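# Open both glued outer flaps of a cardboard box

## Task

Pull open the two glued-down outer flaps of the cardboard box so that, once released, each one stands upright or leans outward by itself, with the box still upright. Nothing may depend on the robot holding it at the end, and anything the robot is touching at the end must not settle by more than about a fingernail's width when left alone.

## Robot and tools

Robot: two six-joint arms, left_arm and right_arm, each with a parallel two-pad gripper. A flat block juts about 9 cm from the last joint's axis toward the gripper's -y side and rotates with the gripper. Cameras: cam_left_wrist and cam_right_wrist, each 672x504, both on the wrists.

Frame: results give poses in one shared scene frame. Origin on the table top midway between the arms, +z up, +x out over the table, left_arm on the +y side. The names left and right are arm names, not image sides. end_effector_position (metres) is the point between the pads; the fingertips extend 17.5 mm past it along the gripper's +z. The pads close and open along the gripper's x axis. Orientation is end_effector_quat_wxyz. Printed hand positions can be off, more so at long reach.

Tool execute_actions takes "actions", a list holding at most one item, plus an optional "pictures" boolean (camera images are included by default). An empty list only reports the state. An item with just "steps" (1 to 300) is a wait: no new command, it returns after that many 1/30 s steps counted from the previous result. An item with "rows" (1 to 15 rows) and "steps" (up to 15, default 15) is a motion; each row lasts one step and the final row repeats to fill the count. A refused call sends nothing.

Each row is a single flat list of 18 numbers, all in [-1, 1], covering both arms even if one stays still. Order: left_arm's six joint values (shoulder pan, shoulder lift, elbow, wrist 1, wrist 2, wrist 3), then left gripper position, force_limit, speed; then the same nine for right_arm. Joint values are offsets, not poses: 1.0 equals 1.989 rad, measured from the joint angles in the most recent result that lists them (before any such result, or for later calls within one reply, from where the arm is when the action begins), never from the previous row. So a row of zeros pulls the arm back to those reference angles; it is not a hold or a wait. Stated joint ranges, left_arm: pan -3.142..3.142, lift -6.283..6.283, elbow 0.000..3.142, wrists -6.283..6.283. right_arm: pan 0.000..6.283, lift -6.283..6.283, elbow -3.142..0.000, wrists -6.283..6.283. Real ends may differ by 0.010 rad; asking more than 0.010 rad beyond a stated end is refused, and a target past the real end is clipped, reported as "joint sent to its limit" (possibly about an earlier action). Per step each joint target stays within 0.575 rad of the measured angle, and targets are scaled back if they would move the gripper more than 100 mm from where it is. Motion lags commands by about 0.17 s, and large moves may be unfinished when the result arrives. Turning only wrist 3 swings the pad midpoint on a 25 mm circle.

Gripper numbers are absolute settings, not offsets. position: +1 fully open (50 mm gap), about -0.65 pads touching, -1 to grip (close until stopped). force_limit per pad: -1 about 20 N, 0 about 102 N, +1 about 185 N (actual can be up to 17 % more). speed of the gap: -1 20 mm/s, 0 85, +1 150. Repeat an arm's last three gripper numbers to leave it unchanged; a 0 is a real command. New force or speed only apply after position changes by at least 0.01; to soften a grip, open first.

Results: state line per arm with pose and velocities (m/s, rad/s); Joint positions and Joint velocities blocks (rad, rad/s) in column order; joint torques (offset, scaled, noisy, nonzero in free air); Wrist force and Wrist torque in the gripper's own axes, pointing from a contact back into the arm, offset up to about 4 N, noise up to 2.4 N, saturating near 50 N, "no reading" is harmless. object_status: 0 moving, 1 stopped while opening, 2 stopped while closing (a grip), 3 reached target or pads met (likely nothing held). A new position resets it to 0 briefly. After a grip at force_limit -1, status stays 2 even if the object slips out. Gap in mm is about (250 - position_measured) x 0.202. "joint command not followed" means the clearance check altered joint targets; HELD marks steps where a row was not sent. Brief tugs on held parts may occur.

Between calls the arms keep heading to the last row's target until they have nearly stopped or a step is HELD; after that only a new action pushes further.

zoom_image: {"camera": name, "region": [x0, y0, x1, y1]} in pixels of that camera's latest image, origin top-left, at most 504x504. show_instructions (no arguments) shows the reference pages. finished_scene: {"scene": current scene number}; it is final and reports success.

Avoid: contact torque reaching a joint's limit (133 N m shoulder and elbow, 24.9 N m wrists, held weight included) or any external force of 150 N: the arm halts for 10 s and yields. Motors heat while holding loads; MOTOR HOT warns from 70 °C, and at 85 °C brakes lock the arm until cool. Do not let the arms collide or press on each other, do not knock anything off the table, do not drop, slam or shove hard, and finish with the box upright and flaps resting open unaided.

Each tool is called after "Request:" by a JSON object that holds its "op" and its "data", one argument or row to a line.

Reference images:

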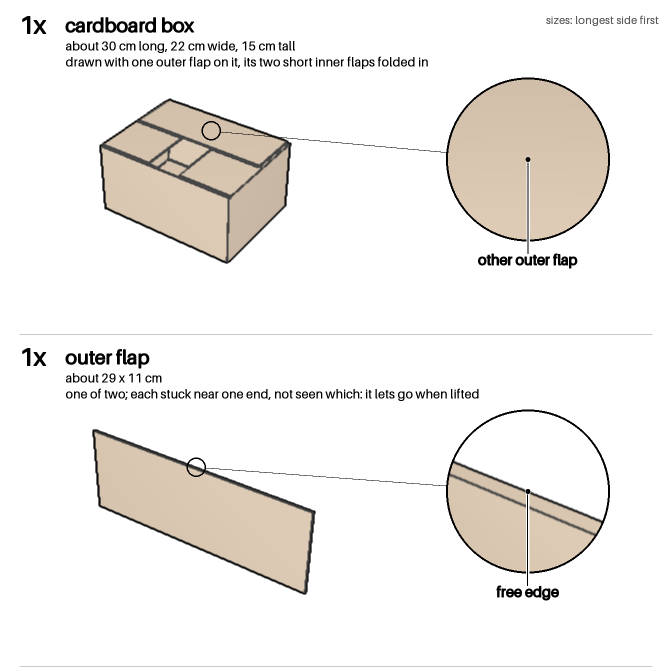

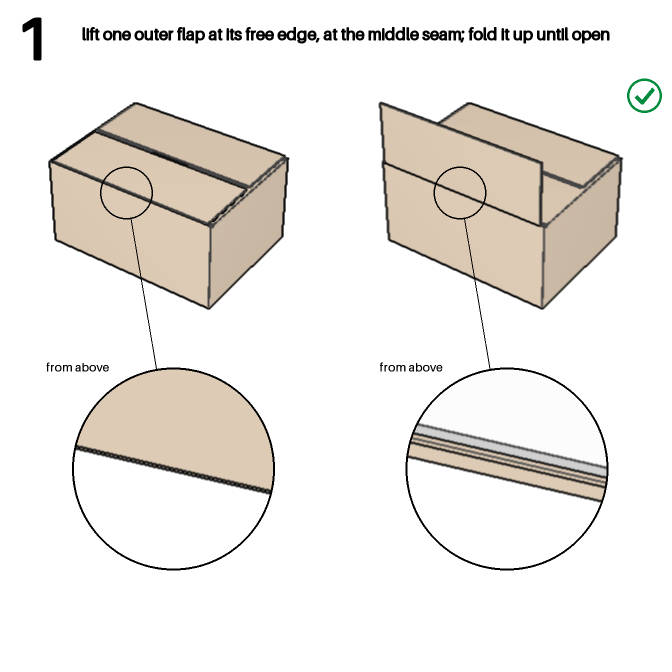

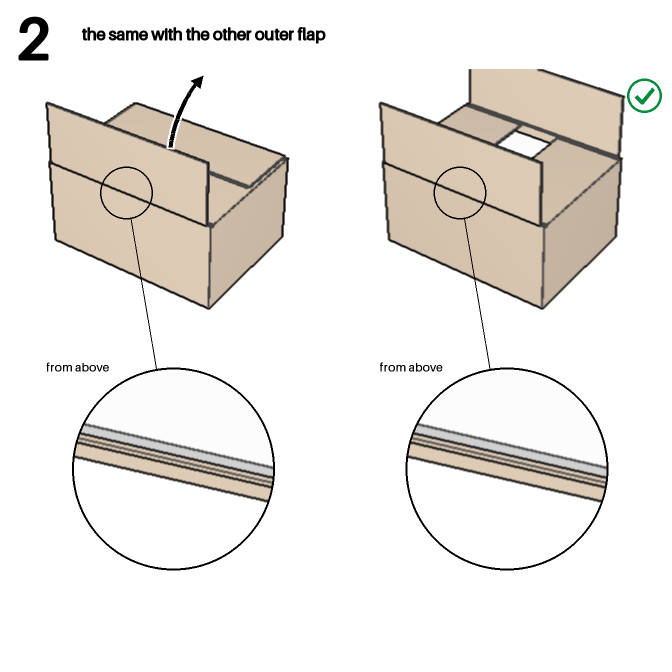

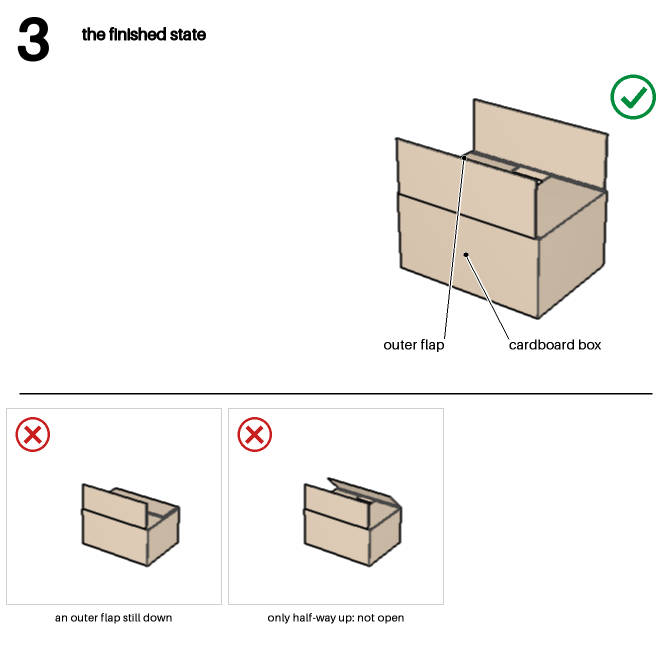

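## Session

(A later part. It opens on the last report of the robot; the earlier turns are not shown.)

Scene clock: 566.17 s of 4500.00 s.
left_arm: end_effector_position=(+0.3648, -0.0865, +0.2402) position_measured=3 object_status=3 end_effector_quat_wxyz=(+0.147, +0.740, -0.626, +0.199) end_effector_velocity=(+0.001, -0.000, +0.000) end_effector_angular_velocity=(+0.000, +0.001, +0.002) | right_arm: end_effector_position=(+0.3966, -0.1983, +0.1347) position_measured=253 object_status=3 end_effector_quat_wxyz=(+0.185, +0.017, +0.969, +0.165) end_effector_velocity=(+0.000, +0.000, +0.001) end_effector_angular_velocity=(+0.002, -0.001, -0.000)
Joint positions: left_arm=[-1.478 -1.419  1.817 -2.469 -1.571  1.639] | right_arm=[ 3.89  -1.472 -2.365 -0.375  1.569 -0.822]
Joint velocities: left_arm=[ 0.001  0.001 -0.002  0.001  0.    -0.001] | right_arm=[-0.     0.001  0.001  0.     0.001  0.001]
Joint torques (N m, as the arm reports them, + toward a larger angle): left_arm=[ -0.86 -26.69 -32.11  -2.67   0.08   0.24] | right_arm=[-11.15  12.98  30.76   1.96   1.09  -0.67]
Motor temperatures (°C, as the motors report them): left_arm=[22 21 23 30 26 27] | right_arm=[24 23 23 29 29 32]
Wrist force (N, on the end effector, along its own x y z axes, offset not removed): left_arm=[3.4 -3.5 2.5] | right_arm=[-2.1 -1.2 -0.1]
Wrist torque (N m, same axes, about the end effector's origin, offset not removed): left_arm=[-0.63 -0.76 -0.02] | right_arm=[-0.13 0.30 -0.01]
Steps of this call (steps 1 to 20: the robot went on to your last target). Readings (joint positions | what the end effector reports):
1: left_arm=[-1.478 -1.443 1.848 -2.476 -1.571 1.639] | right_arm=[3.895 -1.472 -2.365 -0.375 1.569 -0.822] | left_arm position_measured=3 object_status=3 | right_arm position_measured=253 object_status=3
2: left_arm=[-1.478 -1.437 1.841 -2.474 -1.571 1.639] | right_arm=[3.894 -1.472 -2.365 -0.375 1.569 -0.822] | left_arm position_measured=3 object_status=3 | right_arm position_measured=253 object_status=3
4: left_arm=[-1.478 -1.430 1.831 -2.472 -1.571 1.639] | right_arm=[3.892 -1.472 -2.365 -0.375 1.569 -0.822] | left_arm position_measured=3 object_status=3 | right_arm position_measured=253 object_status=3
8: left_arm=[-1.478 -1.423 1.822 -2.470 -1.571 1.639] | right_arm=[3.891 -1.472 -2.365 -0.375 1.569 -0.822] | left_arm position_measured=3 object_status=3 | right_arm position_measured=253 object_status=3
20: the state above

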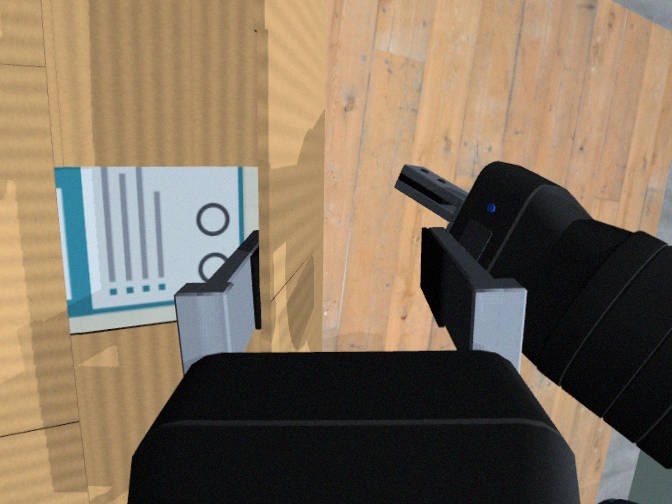

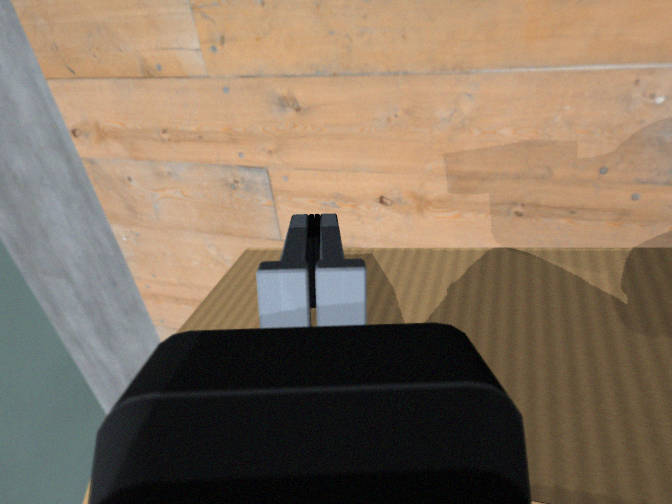

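Request:
{"op": "execute_actions", "data": {
  "actions": [
    {"rows":[[0,0,0,0,0,0,1,0,0,-0.15,0,0,0,0,0,-1,0,0],[0,0,0,0,0,0,1,0,0,-0.15,0,0,0,0,0,-1,0,0],[0,0,0,0,0,0,1,0,0,-0.15,0,0,0,0,0,-1,0,0],[0,0.0057,-0.01,0.0043,0,0,1,0,0,-0.15,0,0,0,0,0,-1,0,0],[0,0.0114,-0.0199,0.0086,0,0,1,0,0,-0.15,0,0,0,0,0,-1,0,0],[0,0.017,-0.0299,0.0129,0,0,1,0,0,-0.15,0,0,0,0,0,-1,0,0],[0,0.0227,-0.0399,0.0172,0,0,1,0,0,-0.15,0,0,0,0,0,-1,0,0],[0,0.0284,-0.0498,0.0215,0,0,1,0,0,-0.15,0,0,0,0,0,-1,0,0],[0,0.0341,-0.0598,0.0258,0,0,1,0,0,-0.15,0,0,0,0,0,-1,0,0],[0,0.0397,-0.0698,0.0301,0,0,1,0,0,-0.15,0,0,0,0,0,-1,0,0],[0,0.0454,-0.0797,0.0344,0,0,1,0,0,-0.15,0,0,0,0,0,-1,0,0],[0,0.0511,-0.0897,0.0387,0,0,1,0,0,-0.15,0,0,0,0,0,-1,0,0],[0,0.0568,-0.0997,0.043,0,0,1,0,0,-0.15,0,0,0,0,0,-1,0,0],[0,0.0624,-0.1096,0.0473,0,0,1,0,0,-0.15,0,0,0,0,0,-1,0,0],[0,0.0681,-0.1196,0.0516,0,0,1,0,0,-0.15,0,0,0,0,0,-1,0,0]],"steps":15}
  ],
  "pictures": false
}}

Request:
{"op": "execute_actions", "data": {
  "actions": [
    {"steps":25}
  ]
}}

Scene clock: 579.17 s of 4500.00 s.
left_arm: end_effector_position=(+0.3742, -0.1260, +0.2545) position_measured=3 object_status=3 end_effector_quat_wxyz=(+0.146, +0.740, -0.626, +0.199) end_effector_velocity=(+0.037, -0.156, +0.057) end_effector_angular_velocity=(-0.001, +0.000, +0.000) | right_arm: end_effector_position=(+0.4310, -0.3290, +0.1347) position_measured=253 object_status=3 end_effector_quat_wxyz=(+0.206, +0.151, +0.957, +0.138) end_effector_velocity=(+0.009, -0.074, +0.001) end_effector_angular_velocity=(+0.001, -0.001, -0.154)
Joint positions: left_arm=[-1.478 -1.341  1.681 -2.409 -1.571  1.639] | right_arm=[ 3.612 -1.472 -2.365 -0.375  1.569 -0.822]
Joint velocities: left_arm=[ 0.     0.313 -0.547  0.234 -0.    -0.   ] | right_arm=[-0.153  0.001  0.     0.001 -0.     0.001]
Joint torques (N m, as the arm reports them, + toward a larger angle): left_arm=[ -4.28 -28.83 -35.86  -2.53   0.16   0.19] | right_arm=[-10.3   12.06  18.3    2.78  -2.16  -0.73]
Motor temperatures (°C, as the motors report them): left_arm=[22 21 23 30 26 27] | right_arm=[24 23 23 29 29 32]
Wrist force (N, on the end effector, along its own x y z axes, offset not removed): left_arm=[-3.2 -1.8 3.8] | right_arm=[1.2 -3.6 -1.7]
Wrist torque (N m, same axes, about the end effector's origin, offset not removed): left_arm=[-0.28 0.22 0.00] | right_arm=[-0.42 -0.14 -0.07]
Steps of this call (steps 1 to 15: the robot went on to your last target; steps 16 to 90: nothing new was sent; then 9.50 s passed at rest; steps 91 to 105: all 15 steps of this action). Readings (joint positions | what the end effector reports):
91: left_arm=[-1.478 -1.419 1.817 -2.468 -1.571 1.639] | right_arm=[3.890 -1.472 -2.365 -0.375 1.569 -0.822] | left_arm position_measured=3 object_status=3 | right_arm position_measured=253 object_status=3
92: left_arm=[-1.478 -1.419 1.817 -2.468 -1.571 1.639] | right_arm=[3.887 -1.472 -2.365 -0.375 1.569 -0.822] | left_arm position_measured=3 object_status=3 | right_arm position_measured=253 object_status=3
94: left_arm=[-1.478 -1.419 1.817 -2.468 -1.571 1.639] | right_arm=[3.842 -1.472 -2.365 -0.375 1.570 -0.822] | left_arm position_measured=3 object_status=3 | right_arm position_measured=253 object_status=3
98: left_arm=[-1.478 -1.405 1.793 -2.457 -1.571 1.639] | right_arm=[3.712 -1.472 -2.365 -0.375 1.570 -0.822] | left_arm position_measured=3 object_status=3 | right_arm position_measured=253 object_status=3
105: the state above

Scene clock: 580.00 s of 4500.00 s.
left_arm: end_effector_position=(+0.3810, -0.1543, +0.2654) position_measured=3 object_status=3 end_effector_quat_wxyz=(+0.146, +0.740, -0.626, +0.199) end_effector_velocity=(+0.000, -0.000, +0.001) end_effector_angular_velocity=(-0.000, -0.001, -0.001) | right_arm: end_effector_position=(+0.4321, -0.3386, +0.1347) position_measured=253 object_status=3 end_effector_quat_wxyz=(+0.207, +0.161, +0.955, +0.136) end_effector_velocity=(-0.000, -0.000, +0.000) end_effector_angular_velocity=(+0.001, +0.000, -0.001)
Joint positions: left_arm=[-1.478 -1.284  1.579 -2.366 -1.571  1.639] | right_arm=[ 3.592 -1.472 -2.365 -0.375  1.569 -0.822]
Joint velocities: left_arm=[ 0.     0.001 -0.002  0.001 -0.     0.001] | right_arm=[-0.     0.001 -0.001 -0.     0.     0.001]
Joint torques (N m, as the arm reports them, + toward a larger angle): left_arm=[  0.48 -34.26 -31.1   -2.77   0.18   0.29] | right_arm=[-10.3   14.09  10.15   3.03  -2.27  -0.78]
Motor temperatures (°C, as the motors report them): left_arm=[22 21 23 30 26 27] | right_arm=[24 23 23 29 29 32]
Wrist force (N, on the end effector, along its own x y z axes, offset not removed): left_arm=[-6.9 4.1 0.7] | right_arm=[-3.1 -2.3 1.0]
Wrist torque (N m, same axes, about the end effector's origin, offset not removed): left_arm=[0.63 1.07 0.05] | right_arm=[-0.15 0.52 -0.17]
Steps of this call (steps 1 to 25: the robot went on to your last target). Readings (joint positions | what the end effector reports):
1: left_arm=[-1.478 -1.330 1.662 -2.401 -1.571 1.639] | right_arm=[3.607 -1.472 -2.365 -0.375 1.569 -0.822] | left_arm position_measured=3 object_status=3 | right_arm position_measured=253 object_status=3
2: left_arm=[-1.478 -1.320 1.644 -2.393 -1.571 1.639] | right_arm=[3.604 -1.472 -2.365 -0.375 1.569 -0.822] | left_arm position_measured=3 object_status=3 | right_arm position_measured=253 object_status=3
4: left_arm=[-1.478 -1.306 1.618 -2.382 -1.571 1.639] | right_arm=[3.599 -1.472 -2.365 -0.375 1.569 -0.822] | left_arm position_measured=3 object_status=3 | right_arm position_measured=253 object_status=3
8: left_arm=[-1.478 -1.292 1.593 -2.372 -1.571 1.639] | right_arm=[3.595 -1.472 -2.365 -0.375 1.569 -0.822] | left_arm position_measured=3 object_status=3 | right_arm position_measured=253 object_status=3
25: the state above

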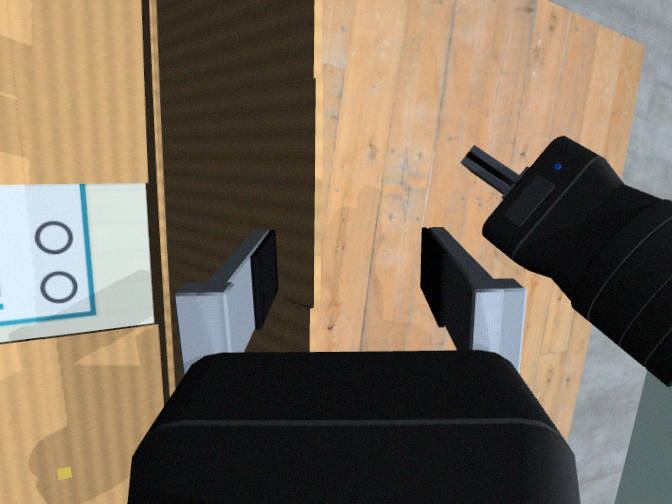

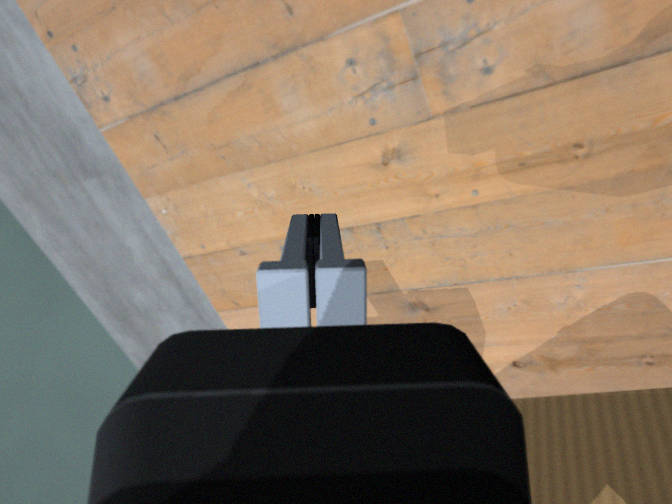

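Request:
{"op": "execute_actions", "data": {
  "actions": [
    {"rows":[[0,-0.0817,0.0128,0.069,0,0,1,0,0,0,0,0,0,0,0,-1,0,0]],"steps":15}
  ],
  "pictures": false
}}

Request:
{"op": "execute_actions", "data": {
  "actions": [
    {"steps":15}
  ],
  "pictures": false
}}

Request:
{"op": "execute_actions", "data": {
  "actions": [
    {"rows":[[0,0,0,0.5028,0,0,1,0,0,0,0,0,0,0,0,-1,0,0]],"steps":15}
  ],
  "pictures": false
}}

Request:
{"op": "execute_actions", "data": {
  "actions": [
    {"steps":40}
  ],
  "pictures": false
}}

Request:
{"op": "execute_actions", "data": {
  "actions": [
    {"rows":[[0,0.2035,-0.2278,0.0243,0,0,1,0,0,0,0,0,0,0,0,-1,0,0]],"steps":15}
  ],
  "pictures": false
}}

Request:
{"op": "execute_actions", "data": {
  "actions": [
    {"steps":35}
  ]
}}

Scene clock: 599.57 s of 4500.00 s.
left_arm: end_effector_position=(+0.3687, -0.1027, +0.3290) position_measured=3 object_status=3 end_effector_quat_wxyz=(+0.146, +0.740, -0.626, +0.199) end_effector_velocity=(-0.003, +0.018, +0.022) end_effector_angular_velocity=(-0.004, -0.001, +0.001) | right_arm: end_effector_position=(+0.4321, -0.3386, +0.1347) position_measured=253 object_status=3 end_effector_quat_wxyz=(+0.207, +0.161, +0.955, +0.136) end_effector_velocity=(-0.000, +0.000, +0.000) end_effector_angular_velocity=(+0.002, +0.001, +0.001)
Joint positions: left_arm=[-1.478 -1.44   1.604 -2.234 -1.571  1.639] | right_arm=[ 3.592 -1.472 -2.365 -0.375  1.569 -0.822]
Joint velocities: left_arm=[ 0.002 -0.053  0.006  0.042 -0.     0.   ] | right_arm=[-0.     0.001 -0.    -0.     0.002  0.   ]
Joint torques (N m, as the arm reports them, + toward a larger angle): left_arm=[  1.03 -39.62 -20.45  -2.48   0.1    0.31] | right_arm=[-6.03 13.62 12.09  2.98 -2.33 -0.7 ]
Motor temperatures (°C, as the motors report them): left_arm=[22 21 23 30 26 27] | right_arm=[24 23 24 29 29 32]
Wrist force (N, on the end effector, along its own x y z axes, offset not removed): left_arm=[-1.6 -2.1 5.7] | right_arm=[0.3 -0.1 -0.3]
Wrist torque (N m, same axes, about the end effector's origin, offset not removed): left_arm=[-0.38 0.24 0.23] | right_arm=[0.04 -0.15 -0.04]
Steps of this call (steps 1 to 15: the robot went on to your last target; steps 16 to 90: nothing new was sent; then 16.07 s passed at rest; steps 91 to 105: all 15 steps of this action). Readings (joint positions | what the end effector reports):
91: left_arm=[-1.478 -1.284 1.579 -2.366 -1.571 1.639] | right_arm=[3.592 -1.472 -2.365 -0.375 1.569 -0.822] | left_arm position_measured=3 object_status=3 | right_arm position_measured=253 object_status=3
92: left_arm=[-1.478 -1.287 1.581 -2.363 -1.571 1.639] | right_arm=[3.592 -1.472 -2.365 -0.375 1.569 -0.822] | left_arm position_measured=3 object_status=3 | right_arm position_measured=253 object_status=3
94: left_arm=[-1.478 -1.327 1.590 -2.325 -1.571 1.639] | right_arm=[3.592 -1.472 -2.365 -0.375 1.569 -0.822] | left_arm position_measured=3 object_status=3 | right_arm position_measured=253 object_status=3
98: left_arm=[-1.478 -1.405 1.599 -2.263 -1.571 1.639] | right_arm=[3.592 -1.472 -2.365 -0.375 1.569 -0.822] | left_arm position_measured=3 object_status=3 | right_arm position_measured=253 object_status=3
105: the state above

Scene clock: 600.07 s of 4500.00 s.
left_arm: end_effector_position=(+0.3681, -0.1004, +0.3317) position_measured=3 object_status=3 end_effector_quat_wxyz=(+0.146, +0.740, -0.626, +0.199) end_effector_velocity=(-0.001, -0.000, +0.001) end_effector_angular_velocity=(-0.001, +0.000, -0.001) | right_arm: end_effector_position=(+0.4321, -0.3386, +0.1347) position_measured=253 object_status=3 end_effector_quat_wxyz=(+0.207, +0.161, +0.955, +0.136) end_effector_velocity=(+0.000, -0.000, -0.001) end_effector_angular_velocity=(-0.000, +0.000, -0.001)
Joint positions: left_arm=[-1.478 -1.446  1.605 -2.229 -1.571  1.639] | right_arm=[ 3.592 -1.472 -2.365 -0.375  1.569 -0.822]
Joint velocities: left_arm=[-0.002 -0.001 -0.     0.001 -0.    -0.001] | right_arm=[-0.    -0.002 -0.     0.001 -0.001  0.001]
Joint torques (N m, as the arm reports them, + toward a larger angle): left_arm=[ -3.07 -40.58 -18.99  -2.56   0.05   0.24] | right_arm=[-0.73 12.75 12.76  2.76 -2.43 -0.41]
Motor temperatures (°C, as the motors report them): left_arm=[22 21 23 30 26 27] | right_arm=[24 23 24 29 29 32]
Wrist force (N, on the end effector, along its own x y z axes, offset not removed): left_arm=[1.3 -5.0 3.3] | right_arm=[0.2 -1.0 0.0]
Wrist torque (N m, same axes, about the end effector's origin, offset not removed): left_arm=[-0.85 -0.39 0.18] | right_arm=[-0.09 -0.08 -0.13]
Steps of this call (steps 1 to 15: the robot went on to your last target). Readings (joint positions | what the end effector reports):
1: left_arm=[-1.478 -1.441 1.604 -2.233 -1.571 1.639] | right_arm=[3.592 -1.472 -2.365 -0.375 1.569 -0.822] | left_arm position_measured=3 object_status=3 | right_arm position_measured=253 object_status=3
2: left_arm=[-1.478 -1.443 1.604 -2.232 -1.571 1.639] | right_arm=[3.592 -1.472 -2.365 -0.375 1.569 -0.822] | left_arm position_measured=3 object_status=3 | right_arm position_measured=253 object_status=3
4: left_arm=[-1.478 -1.444 1.605 -2.231 -1.571 1.639] | right_arm=[3.592 -1.472 -2.365 -0.375 1.569 -0.822] | left_arm position_measured=3 object_status=3 | right_arm position_measured=253 object_status=3
8: left_arm=[-1.478 -1.446 1.605 -2.229 -1.571 1.639] | right_arm=[3.592 -1.472 -2.365 -0.375 1.569 -0.822] | left_arm position_measured=3 object_status=3 | right_arm position_measured=253 object_status=3
15: the state above
All arms were judged still, so your last target was given up. Only a new action makes them travel on or press farther. Fingers that are still opening or closing keep moving.

Scene clock: 600.57 s of 4500.00 s.
left_arm: end_effector_position=(+0.3331, +0.0462, +0.2399) position_measured=3 object_status=3 end_effector_quat_wxyz=(-0.035, +0.762, -0.645, -0.047) end_effector_velocity=(-0.099, +0.414, -0.104) end_effector_angular_velocity=(+1.465, +0.350, -0.000) | right_arm: end_effector_position=(+0.4321, -0.3386, +0.1347) position_measured=253 object_status=3 end_effector_quat_wxyz=(+0.207, +0.161, +0.955, +0.136) end_effector_velocity=(+0.000, +0.001, +0.000) end_effector_angular_velocity=(+0.001, -0.001, +0.002)
Joint positions: left_arm=[-1.478 -1.447  1.605 -1.612 -1.571  1.639] | right_arm=[ 3.592 -1.472 -2.365 -0.375  1.569 -0.822]
Joint velocities: left_arm=[-0.    -0.     0.     1.506 -0.    -0.   ] | right_arm=[ 0.     0.     0.     0.001  0.001 -0.001]
Joint torques (N m, as the arm reports them, + toward a larger angle): left_arm=[ -2.83 -32.01 -19.15   1.52   0.06   0.31] | right_arm=[-1.59 12.42 13.39  2.89 -2.48 -0.64]
Motor temperatures (°C, as the motors report them): left_arm=[22 21 23 30 26 27] | right_arm=[24 23 24 29 29 32]
Wrist force (N, on the end effector, along its own x y z axes, offset not removed): left_arm=[-0.3 -0.6 2.4] | right_arm=[2.5 -1.2 0.1]
Wrist torque (N m, same axes, about the end effector's origin, offset not removed): left_arm=[0.00 0.19 0.14] | right_arm=[-0.02 -0.34 -0.14]
Steps of this call (steps 1 to 15: all 15 steps of this action). Readings (joint positions | what the end effector reports):
1: left_arm=[-1.478 -1.446 1.605 -2.229 -1.571 1.639] | right_arm=[3.592 -1.472 -2.365 -0.375 1.569 -0.822] | left_arm position_measured=3 object_status=3 | right_arm position_measured=253 object_status=3
2: left_arm=[-1.478 -1.447 1.605 -2.226 -1.571 1.639] | right_arm=[3.592 -1.472 -2.365 -0.375 1.569 -0.822] | left_arm position_measured=3 object_status=3 | right_arm position_measured=253 object_status=3
4: left_arm=[-1.478 -1.447 1.605 -2.177 -1.571 1.639] | right_arm=[3.592 -1.472 -2.365 -0.375 1.569 -0.822] | left_arm position_measured=3 object_status=3 | right_arm position_measured=253 object_status=3
8: left_arm=[-1.478 -1.447 1.605 -1.972 -1.571 1.639] | right_arm=[3.592 -1.472 -2.365 -0.375 1.569 -0.822] | left_arm position_measured=3 object_status=3 | right_arm position_measured=253 object_status=3
15: the state above

Scene clock: 601.90 s of 4500.00 s.
left_arm: end_effector_position=(+0.3073, +0.1538, +0.2345) position_measured=3 object_status=3 end_effector_quat_wxyz=(-0.147, +0.740, -0.626, -0.199) end_effector_velocity=(-0.000, +0.000, -0.000) end_effector_angular_velocity=(+0.001, +0.001, -0.002) | right_arm: end_effector_position=(+0.4321, -0.3386, +0.1347) position_measured=253 object_status=3 end_effector_quat_wxyz=(+0.207, +0.161, +0.955, +0.136) end_effector_velocity=(+0.000, -0.000, +0.000) end_effector_angular_velocity=(-0.000, -0.002, +0.000)
Joint positions: left_arm=[-1.478 -1.446  1.605 -1.229 -1.571  1.639] | right_arm=[ 3.592 -1.472 -2.365 -0.375  1.569 -0.822]
Joint velocities: left_arm=[-0.001  0.     0.     0.001 -0.     0.001] | right_arm=[-0.     0.    -0.     0.001 -0.    -0.001]
Joint torques (N m, as the arm reports them, + toward a larger angle): left_arm=[ -3.84 -24.49 -23.26   0.08   0.09   0.24] | right_arm=[-1.41 10.99 11.62  3.06 -2.22 -0.36]
Motor temperatures (°C, as the motors report them): left_arm=[22 21 23 30 26 27] | right_arm=[24 23 24 29 29 32]
Wrist force (N, on the end effector, along its own x y z axes, offset not removed): left_arm=[-3.0 -1.8 3.0] | right_arm=[2.3 -1.3 -3.8]
Wrist torque (N m, same axes, about the end effector's origin, offset not removed): left_arm=[-0.10 0.60 0.14] | right_arm=[-0.29 -0.44 -0.05]
Steps of this call (steps 1 to 40: the robot went on to your last target). Readings (joint positions | what the end effector reports):
1: left_arm=[-1.478 -1.447 1.605 -1.561 -1.571 1.639] | right_arm=[3.592 -1.472 -2.365 -0.375 1.569 -0.822] | left_arm position_measured=3 object_status=3 | right_arm position_measured=253 object_status=3
2: left_arm=[-1.478 -1.447 1.605 -1.510 -1.571 1.639] | right_arm=[3.592 -1.472 -2.365 -0.375 1.569 -0.822] | left_arm position_measured=3 object_status=3 | right_arm position_measured=253 object_status=3
4: left_arm=[-1.478 -1.447 1.605 -1.410 -1.571 1.639] | right_arm=[3.592 -1.472 -2.365 -0.375 1.569 -0.822] | left_arm position_measured=3 object_status=3 | right_arm position_measured=253 object_status=3
8: left_arm=[-1.478 -1.447 1.605 -1.293 -1.571 1.639] | right_arm=[3.592 -1.472 -2.365 -0.375 1.569 -0.822] | left_arm position_measured=3 object_status=3 | right_arm position_measured=253 object_status=3
40: the state above

Scene clock: 602.40 s of 4500.00 s.
left_arm: end_effector_position=(+0.3421, +0.0083, +0.2040) position_measured=3 object_status=3 end_effector_quat_wxyz=(-0.147, +0.740, -0.626, -0.200) end_effector_velocity=(+0.027, -0.112, -0.042) end_effector_angular_velocity=(-0.015, -0.003, -0.001) | right_arm: end_effector_position=(+0.4321, -0.3386, +0.1347) position_measured=253 object_status=3 end_effector_quat_wxyz=(+0.207, +0.161, +0.955, +0.136) end_effector_velocity=(+0.001, +0.000, +0.001) end_effector_angular_velocity=(+0.000, -0.002, +0.001)
Joint positions: left_arm=[-1.478 -1.079  1.195 -1.184 -1.571  1.639] | right_arm=[ 3.592 -1.472 -2.365 -0.375  1.569 -0.822]
Joint velocities: left_arm=[-0.     0.29  -0.334  0.028  0.     0.001] | right_arm=[-0.     0.001  0.001  0.    -0.    -0.001]
Joint torques (N m, as the arm reports them, + toward a larger angle): left_arm=[ -3.23 -49.81 -27.45   0.23   0.15   0.17] | right_arm=[-0.91 13.66 13.27  2.82 -2.3  -0.39]
Motor temperatures (°C, as the motors report them): left_arm=[22 21 23 30 26 27] | right_arm=[24 23 24 29 29 32]
Wrist force (N, on the end effector, along its own x y z axes, offset not removed): left_arm=[2.0 0.3 0.8] | right_arm=[-0.6 -2.9 0.3]
Wrist torque (N m, same axes, about the end effector's origin, offset not removed): left_arm=[0.09 -0.26 0.02] | right_arm=[-0.41 0.28 -0.09]
Steps of this call (steps 1 to 15: all 15 steps of this action). Readings (joint positions | what the end effector reports):
1: left_arm=[-1.478 -1.446 1.605 -1.229 -1.571 1.639] | right_arm=[3.592 -1.472 -2.365 -0.375 1.569 -0.822] | left_arm position_measured=3 object_status=3 | right_arm position_measured=253 object_status=3
2: left_arm=[-1.478 -1.443 1.602 -1.227 -1.571 1.639] | right_arm=[3.592 -1.472 -2.365 -0.375 1.569 -0.822] | left_arm position_measured=3 object_status=3 | right_arm position_measured=253 object_status=3
4: left_arm=[-1.478 -1.397 1.554 -1.217 -1.571 1.639] | right_arm=[3.592 -1.472 -2.365 -0.375 1.569 -0.822] | left_arm position_measured=3 object_status=3 | right_arm position_measured=253 object_status=3
8: left_arm=[-1.478 -1.248 1.388 -1.202 -1.571 1.639] | right_arm=[3.592 -1.472 -2.365 -0.375 1.569 -0.822] | left_arm position_measured=3 object_status=3 | right_arm position_measured=253 object_status=3
15: the state above

Scene clock: 603.57 s of 4500.00 s.
left_arm: end_effector_position=(+0.3455, -0.0060, +0.1985) position_measured=3 object_status=3 end_effector_quat_wxyz=(-0.147, +0.740, -0.626, -0.199) end_effector_velocity=(-0.000, -0.000, +0.000) end_effector_angular_velocity=(-0.000, -0.001, +0.000) | right_arm: end_effector_position=(+0.4321, -0.3386, +0.1347) position_measured=253 object_status=3 end_effector_quat_wxyz=(+0.207, +0.161, +0.955, +0.136) end_effector_velocity=(-0.000, -0.000, -0.000) end_effector_angular_velocity=(+0.000, +0.000, -0.001)
Joint positions: left_arm=[-1.478 -1.042  1.152 -1.181 -1.571  1.639] | right_arm=[ 3.592 -1.472 -2.365 -0.375  1.569 -0.822]
Joint velocities: left_arm=[-0.001  0.    -0.    -0.    -0.    -0.001] | right_arm=[-0.     0.    -0.001  0.     0.     0.   ]
Joint torques (N m, as the arm reports them, + toward a larger angle): left_arm=[ -3.32 -43.01 -30.45   0.05   0.11   0.15] | right_arm=[-1.43 13.39 13.72  3.27 -2.28 -0.62]
Motor temperatures (°C, as the motors report them): left_arm=[22 21 23 30 26 27] | right_arm=[24 23 24 29 29 32]
Wrist force (N, on the end effector, along its own x y z axes, offset not removed): left_arm=[0.7 -4.1 5.2] | right_arm=[-1.6 -1.5 0.9]
Wrist torque (N m, same axes, about the end effector's origin, offset not removed): left_arm=[-0.57 -0.11 0.04] | right_arm=[-0.21 0.26 -0.11]
Steps of this call (steps 1 to 30: the robot went on to your last target; steps 31 to 35: nothing new was sent). Readings (joint positions | what the end effector reports):
1: left_arm=[-1.478 -1.070 1.185 -1.183 -1.571 1.639] | right_arm=[3.592 -1.472 -2.365 -0.375 1.569 -0.822] | left_arm position_measured=3 object_status=3 | right_arm position_measured=253 object_status=3
2: left_arm=[-1.478 -1.064 1.177 -1.183 -1.571 1.639] | right_arm=[3.592 -1.472 -2.365 -0.375 1.569 -0.822] | left_arm position_measured=3 object_status=3 | right_arm position_measured=253 object_status=3
4: left_arm=[-1.478 -1.055 1.167 -1.182 -1.571 1.639] | right_arm=[3.592 -1.472 -2.365 -0.375 1.569 -0.822] | left_arm position_measured=3 object_status=3 | right_arm position_measured=253 object_status=3
8: left_arm=[-1.478 -1.047 1.157 -1.181 -1.571 1.639] | right_arm=[3.592 -1.472 -2.365 -0.375 1.569 -0.822] | left_arm position_measured=3 object_status=3 | right_arm position_measured=253 object_status=3
35: the state above
All arms were judged still, so your last target was given up. Only a new action makes them travel on or press farther. Fingers that are still opening or closing keep moving.

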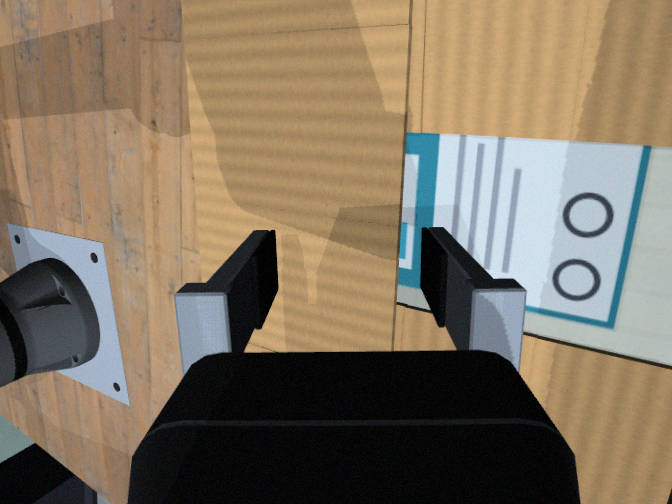

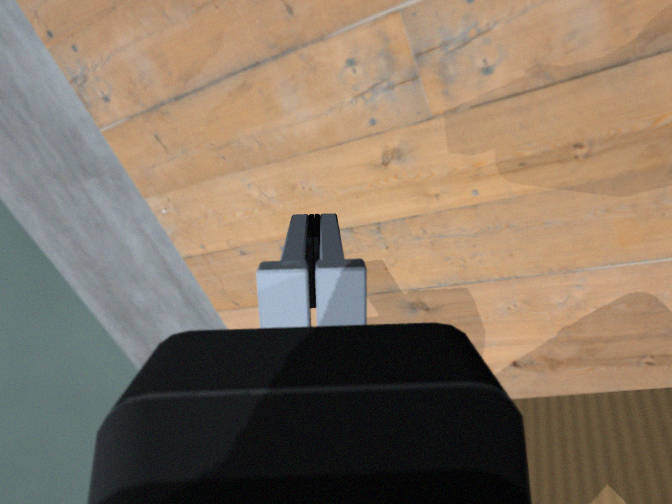

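Request:
{"op": "execute_actions", "data": {
  "actions": [
    {"rows":[[0.009,0,0,0,0,0,1,0,0,0,0,0,0,0,0,-1,0,0],[0.009,0,0,0,0,0,1,0,0,0,0,0,0,0,0,-1,0,0],[0.009,0,0,0,0,0,1,0,0,0,0,0,0,0,0,-1,0,0],[0.009,0,0,0,0,0,1,0,0,0,0,0,0,0,0,-1,0,0],[0.009,0.002,0.015,-0.017,0,0,1,0,0,0,0,0,0,0,0,-1,0,0],[0.009,0.002,0.015,-0.017,0,0,1,0,0,0,0,0,0,0,0,-1,0,0],[0.009,0.002,0.015,-0.017,0,0,1,0,0,0,0,0,0,0,0,-1,0,0],[0.009,0.002,0.015,-0.017,0,0,1,0,0,0,0,0,0,0,0,-1,0,0],[0.009,0.004,0.0299,-0.0339,0,0,1,0,0,0,0,0,0,0,0,-1,0,0]],"steps":15}
  ],
  "pictures": false
}}

Request:
{"op": "execute_actions", "data": {
  "actions": [
    {"steps":15}
  ]
}}

Scene clock: 615.83 s of 4500.00 s.
left_arm: end_effector_position=(+0.3542, -0.0004, +0.1757) position_measured=3 object_status=3 end_effector_quat_wxyz=(-0.145, +0.745, -0.619, -0.201) end_effector_velocity=(+0.002, +0.003, -0.040) end_effector_angular_velocity=(-0.000, -0.000, +0.006) | right_arm: end_effector_position=(+0.4321, -0.3386, +0.1347) position_measured=253 object_status=3 end_effector_quat_wxyz=(+0.207, +0.161, +0.955, +0.136) end_effector_velocity=(-0.001, -0.001, -0.002) end_effector_angular_velocity=(-0.002, +0.004, -0.001)
Joint positions: left_arm=[-1.461 -1.035  1.2   -1.235 -1.571  1.639] | right_arm=[ 3.592 -1.472 -2.365 -0.375  1.569 -0.822]
Joint velocities: left_arm=[ 0.005  0.011  0.086 -0.097  0.    -0.001] | right_arm=[-0.    -0.001 -0.002 -0.001 -0.001  0.   ]
Joint torques (N m, as the arm reports them, + toward a larger angle): left_arm=[  5.42 -46.84 -19.07  -3.14   0.08   0.27] | right_arm=[-0.7  13.26 12.6   3.03 -2.36 -0.36]
Motor temperatures (°C, as the motors report them): left_arm=[22 21 23 30 26 27] | right_arm=[24 23 24 30 29 32]
Wrist force (N, on the end effector, along its own x y z axes, offset not removed): left_arm=[2.3 -1.1 6.0] | right_arm=[-0.9 -0.4 1.2]
Wrist torque (N m, same axes, about the end effector's origin, offset not removed): left_arm=[0.00 -0.41 0.00] | right_arm=[0.07 0.14 -0.19]
Steps of this call (steps 1 to 90: nothing new was sent; then 8.77 s passed at rest; steps 91 to 105: all 15 steps of this action). Readings (joint positions | what the end effector reports):
91: left_arm=[-1.478 -1.042 1.152 -1.181 -1.571 1.639] | right_arm=[3.592 -1.472 -2.365 -0.375 1.569 -0.822] | left_arm position_measured=3 object_status=3 | right_arm position_measured=253 object_status=3
92: left_arm=[-1.477 -1.042 1.152 -1.181 -1.571 1.639] | right_arm=[3.592 -1.472 -2.365 -0.375 1.569 -0.822] | left_arm position_measured=3 object_status=3 | right_arm position_measured=253 object_status=3
94: left_arm=[-1.471 -1.042 1.152 -1.181 -1.571 1.639] | right_arm=[3.592 -1.472 -2.365 -0.375 1.569 -0.822] | left_arm position_measured=3 object_status=3 | right_arm position_measured=253 object_status=3
98: left_arm=[-1.464 -1.040 1.164 -1.194 -1.571 1.639] | right_arm=[3.592 -1.472 -2.365 -0.375 1.569 -0.822] | left_arm position_measured=3 object_status=3 | right_arm position_measured=253 object_status=3
105: the state above

Scene clock: 616.33 s of 4500.00 s.
left_arm: end_effector_position=(+0.3544, +0.0000, +0.1707) position_measured=3 object_status=3 end_effector_quat_wxyz=(-0.145, +0.745, -0.619, -0.201) end_effector_velocity=(-0.000, +0.000, -0.001) end_effector_angular_velocity=(+0.001, -0.000, +0.001) | right_arm: end_effector_position=(+0.4321, -0.3386, +0.1347) position_measured=253 object_status=3 end_effector_quat_wxyz=(+0.207, +0.161, +0.955, +0.136) end_effector_velocity=(-0.001, -0.000, -0.001) end_effector_angular_velocity=(-0.000, +0.001, +0.001)
Joint positions: left_arm=[-1.46  -1.034  1.211 -1.248 -1.571  1.639] | right_arm=[ 3.592 -1.472 -2.365 -0.375  1.569 -0.822]
Joint velocities: left_arm=[ 0.     0.     0.002 -0.002  0.    -0.001] | right_arm=[-0.    -0.001 -0.002  0.001  0.001 -0.001]
Joint torques (N m, as the arm reports them, + toward a larger angle): left_arm=[  6.2  -39.2  -14.99  -2.55   0.1    0.14] | right_arm=[-1.15 12.54 13.65  2.67 -2.47 -0.45]
Motor temperatures (°C, as the motors report them): left_arm=[22 21 23 30 26 27] | right_arm=[24 23 24 30 29 32]
Wrist force (N, on the end effector, along its own x y z axes, offset not removed): left_arm=[-2.6 -3.3 1.2] | right_arm=[1.4 -0.8 1.9]
Wrist torque (N m, same axes, about the end effector's origin, offset not removed): left_arm=[-0.51 0.42 0.09] | right_arm=[0.07 -0.23 -0.17]
Steps of this call (steps 1 to 15: the robot went on to your last target). Readings (joint positions | what the end effector reports):
1: left_arm=[-1.461 -1.035 1.203 -1.238 -1.571 1.639] | right_arm=[3.592 -1.472 -2.365 -0.375 1.569 -0.822] | left_arm position_measured=3 object_status=3 | right_arm position_measured=253 object_status=3
2: left_arm=[-1.461 -1.035 1.205 -1.241 -1.571 1.639] | right_arm=[3.592 -1.472 -2.365 -0.375 1.569 -0.822] | left_arm position_measured=3 object_status=3 | right_arm position_measured=253 object_status=3
4: left_arm=[-1.461 -1.034 1.207 -1.244 -1.571 1.639] | right_arm=[3.592 -1.472 -2.365 -0.375 1.569 -0.822] | left_arm position_measured=3 object_status=3 | right_arm position_measured=253 object_status=3
8: left_arm=[-1.460 -1.034 1.210 -1.247 -1.571 1.639] | right_arm=[3.592 -1.472 -2.365 -0.375 1.569 -0.822] | left_arm position_measured=3 object_status=3 | right_arm position_measured=253 object_status=3
15: the state above

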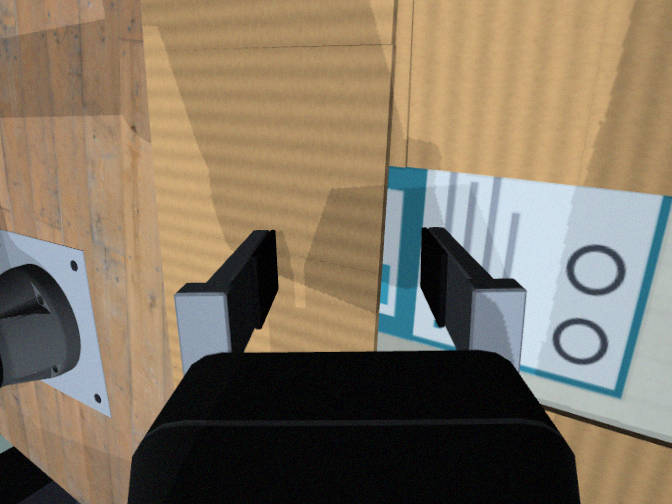

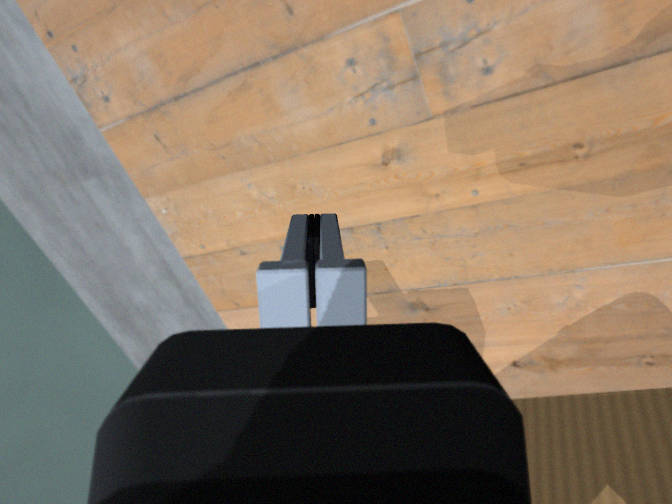

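Request:
{"op": "execute_actions", "data": {
  "actions": [
    {"rows":[[0,-0.0073,0.0113,-0.004,0,0,1,0,0,0,0,0,0,0,0,-1,0,0],[0,-0.0073,0.0113,-0.004,0,0,1,0,0,0,0,0,0,0,0,-1,0,0],[0,-0.0073,0.0113,-0.004,0,0,1,0,0,0,0,0,0,0,0,-1,0,0],[0,-0.0146,0.0226,-0.008,0,0,1,0,0,0,0,0,0,0,0,-1,0,0],[0,-0.0146,0.0226,-0.008,0,0,1,0,0,0,0,0,0,0,0,-1,0,0],[0,-0.0146,0.0226,-0.008,0,0,1,0,0,0,0,0,0,0,0,-1,0,0],[0,-0.0219,0.0339,-0.012,0,0,1,0,0,0,0,0,0,0,0,-1,0,0]],"steps":15}
  ],
  "pictures": false
}}

Request:
{"op": "execute_actions", "data": {
  "actions": [
    {"rows":[[0,-0.0019,-0.0023,0.0041,0,0,1,0,0,0,0,0,0,0,0,-1,0,0],[0,-0.0019,-0.0023,0.0041,0,0,1,0,0,0,0,0,0,0,0,-1,0,0],[0,-0.0019,-0.0023,0.0041,0,0,1,0,0,0,0,0,0,0,0,-1,0,0],[0,-0.0019,-0.0023,0.0041,0,0,1,0,0,0,0,0,0,0,0,-1,0,0],[0,-0.0037,-0.0046,0.0083,0,0,1,0,0,0,0,0,0,0,0,-1,0,0]],"steps":15}
  ]
}}

Scene clock: 629.80 s of 4500.00 s.
left_arm: end_effector_position=(+0.3504, +0.0157, +0.1707) position_measured=3 object_status=3 end_effector_quat_wxyz=(-0.145, +0.745, -0.619, -0.201) end_effector_velocity=(-0.004, +0.014, -0.001) end_effector_angular_velocity=(+0.007, +0.002, -0.001) | right_arm: end_effector_position=(+0.4321, -0.3386, +0.1347) position_measured=253 object_status=3 end_effector_quat_wxyz=(+0.207, +0.161, +0.955, +0.136) end_effector_velocity=(-0.000, -0.000, -0.000) end_effector_angular_velocity=(-0.001, +0.001, +0.001)
Joint positions: left_arm=[-1.46  -1.074  1.272 -1.27  -1.571  1.639] | right_arm=[ 3.592 -1.472 -2.365 -0.375  1.569 -0.822]
Joint velocities: left_arm=[-0.001 -0.03   0.049 -0.011  0.    -0.   ] | right_arm=[-0.001  0.    -0.    -0.001  0.    -0.002]
Joint torques (N m, as the arm reports them, + toward a larger angle): left_arm=[  3.43 -51.48 -12.17  -1.75  -0.04   0.14] | right_arm=[-2.7  12.54 12.38  3.06 -2.43 -0.57]
Motor temperatures (°C, as the motors report them): left_arm=[22 21 23 30 26 27] | right_arm=[24 23 24 30 29 32]
Wrist force (N, on the end effector, along its own x y z axes, offset not removed): left_arm=[-1.0 -0.2 -3.6] | right_arm=[-1.1 -1.3 -0.2]
Wrist torque (N m, same axes, about the end effector's origin, offset not removed): left_arm=[0.18 1.18 0.28] | right_arm=[-0.01 0.23 -0.04]
Steps of this call (steps 1 to 15: the robot went on to your last target; steps 16 to 90: nothing new was sent; then 9.97 s passed at rest; steps 91 to 105: all 15 steps of this action). Readings (joint positions | what the end effector reports):
91: left_arm=[-1.460 -1.034 1.211 -1.248 -1.571 1.639] | right_arm=[3.592 -1.472 -2.365 -0.375 1.569 -0.822] | left_arm position_measured=3 object_status=3 | right_arm position_measured=253 object_status=3
92: left_arm=[-1.460 -1.035 1.213 -1.249 -1.571 1.639] | right_arm=[3.592 -1.472 -2.365 -0.375 1.569 -0.822] | left_arm position_measured=3 object_status=3 | right_arm position_measured=253 object_status=3
94: left_arm=[-1.460 -1.040 1.220 -1.251 -1.571 1.639] | right_arm=[3.592 -1.472 -2.365 -0.375 1.569 -0.822] | left_arm position_measured=3 object_status=3 | right_arm position_measured=253 object_status=3
98: left_arm=[-1.460 -1.054 1.243 -1.259 -1.571 1.639] | right_arm=[3.592 -1.472 -2.365 -0.375 1.569 -0.822] | left_arm position_measured=3 object_status=3 | right_arm position_measured=253 object_status=3
105: the state above

Scene clock: 630.30 s of 4500.00 s.
left_arm: end_effector_position=(+0.3500, +0.0171, +0.1780) position_measured=3 object_status=3 end_effector_quat_wxyz=(-0.145, +0.745, -0.619, -0.201) end_effector_velocity=(-0.001, +0.001, +0.004) end_effector_angular_velocity=(+0.003, +0.001, -0.002) | right_arm: end_effector_position=(+0.4321, -0.3386, +0.1347) position_measured=253 object_status=3 end_effector_quat_wxyz=(+0.207, +0.161, +0.955, +0.136) end_effector_velocity=(-0.000, -0.000, +0.000) end_effector_angular_velocity=(+0.000, -0.000, -0.001)
Joint positions: left_arm=[-1.46  -1.08   1.264 -1.254 -1.571  1.639] | right_arm=[ 3.592 -1.472 -2.365 -0.375  1.569 -0.822]
Joint velocities: left_arm=[-0.001 -0.003 -0.005  0.011 -0.     0.001] | right_arm=[ 0.     0.001 -0.001 -0.    -0.     0.001]
Joint torques (N m, as the arm reports them, + toward a larger angle): left_arm=[  3.13 -56.   -28.6    0.96   0.11   0.22] | right_arm=[-0.15 12.1  12.24  3.15 -2.37 -0.24]
Motor temperatures (°C, as the motors report them): left_arm=[22 21 23 30 26 27] | right_arm=[24 23 24 30 29 32]
Wrist force (N, on the end effector, along its own x y z axes, offset not removed): left_arm=[4.6 -6.0 3.0] | right_arm=[1.0 -0.9 -2.0]
Wrist torque (N m, same axes, about the end effector's origin, offset not removed): left_arm=[-0.79 0.15 0.14] | right_arm=[-0.11 0.05 0.01]
Steps of this call (steps 1 to 15: all 15 steps of this action). Readings (joint positions | what the end effector reports):
1: left_arm=[-1.460 -1.074 1.274 -1.270 -1.571 1.639] | right_arm=[3.592 -1.472 -2.365 -0.375 1.569 -0.822] | left_arm position_measured=3 object_status=3 | right_arm position_measured=253 object_status=3
2: left_arm=[-1.460 -1.075 1.274 -1.270 -1.571 1.639] | right_arm=[3.592 -1.472 -2.365 -0.375 1.569 -0.822] | left_arm position_measured=3 object_status=3 | right_arm position_measured=253 object_status=3
4: left_arm=[-1.460 -1.076 1.272 -1.267 -1.571 1.639] | right_arm=[3.592 -1.472 -2.365 -0.375 1.569 -0.822] | left_arm position_measured=3 object_status=3 | right_arm position_measured=253 object_status=3
8: left_arm=[-1.460 -1.078 1.267 -1.260 -1.571 1.639] | right_arm=[3.592 -1.472 -2.365 -0.375 1.569 -0.822] | left_arm position_measured=3 object_status=3 | right_arm position_measured=253 object_status=3
15: the state above

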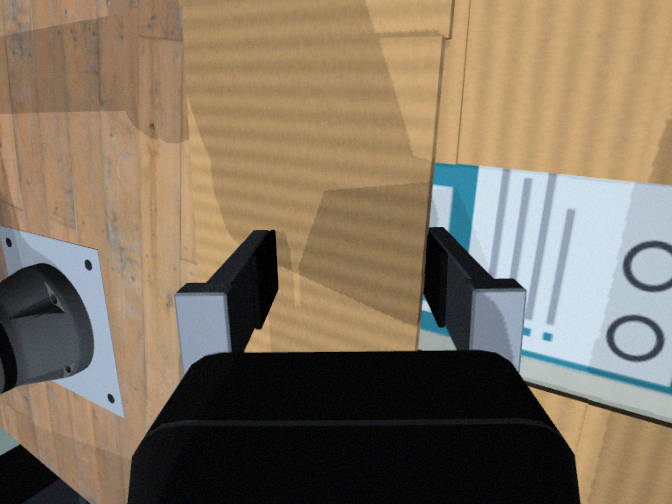

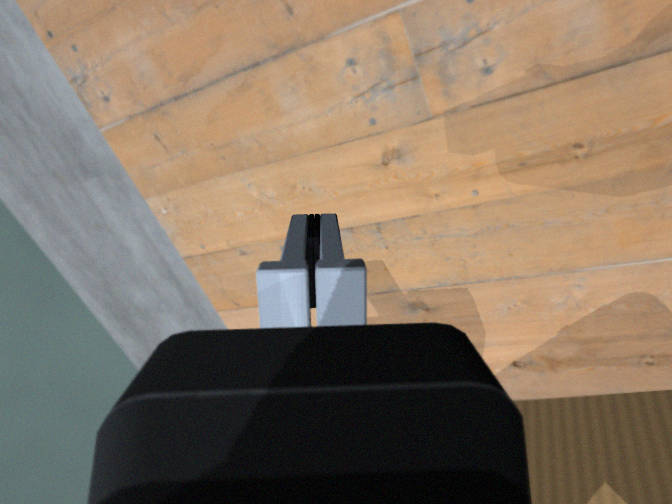

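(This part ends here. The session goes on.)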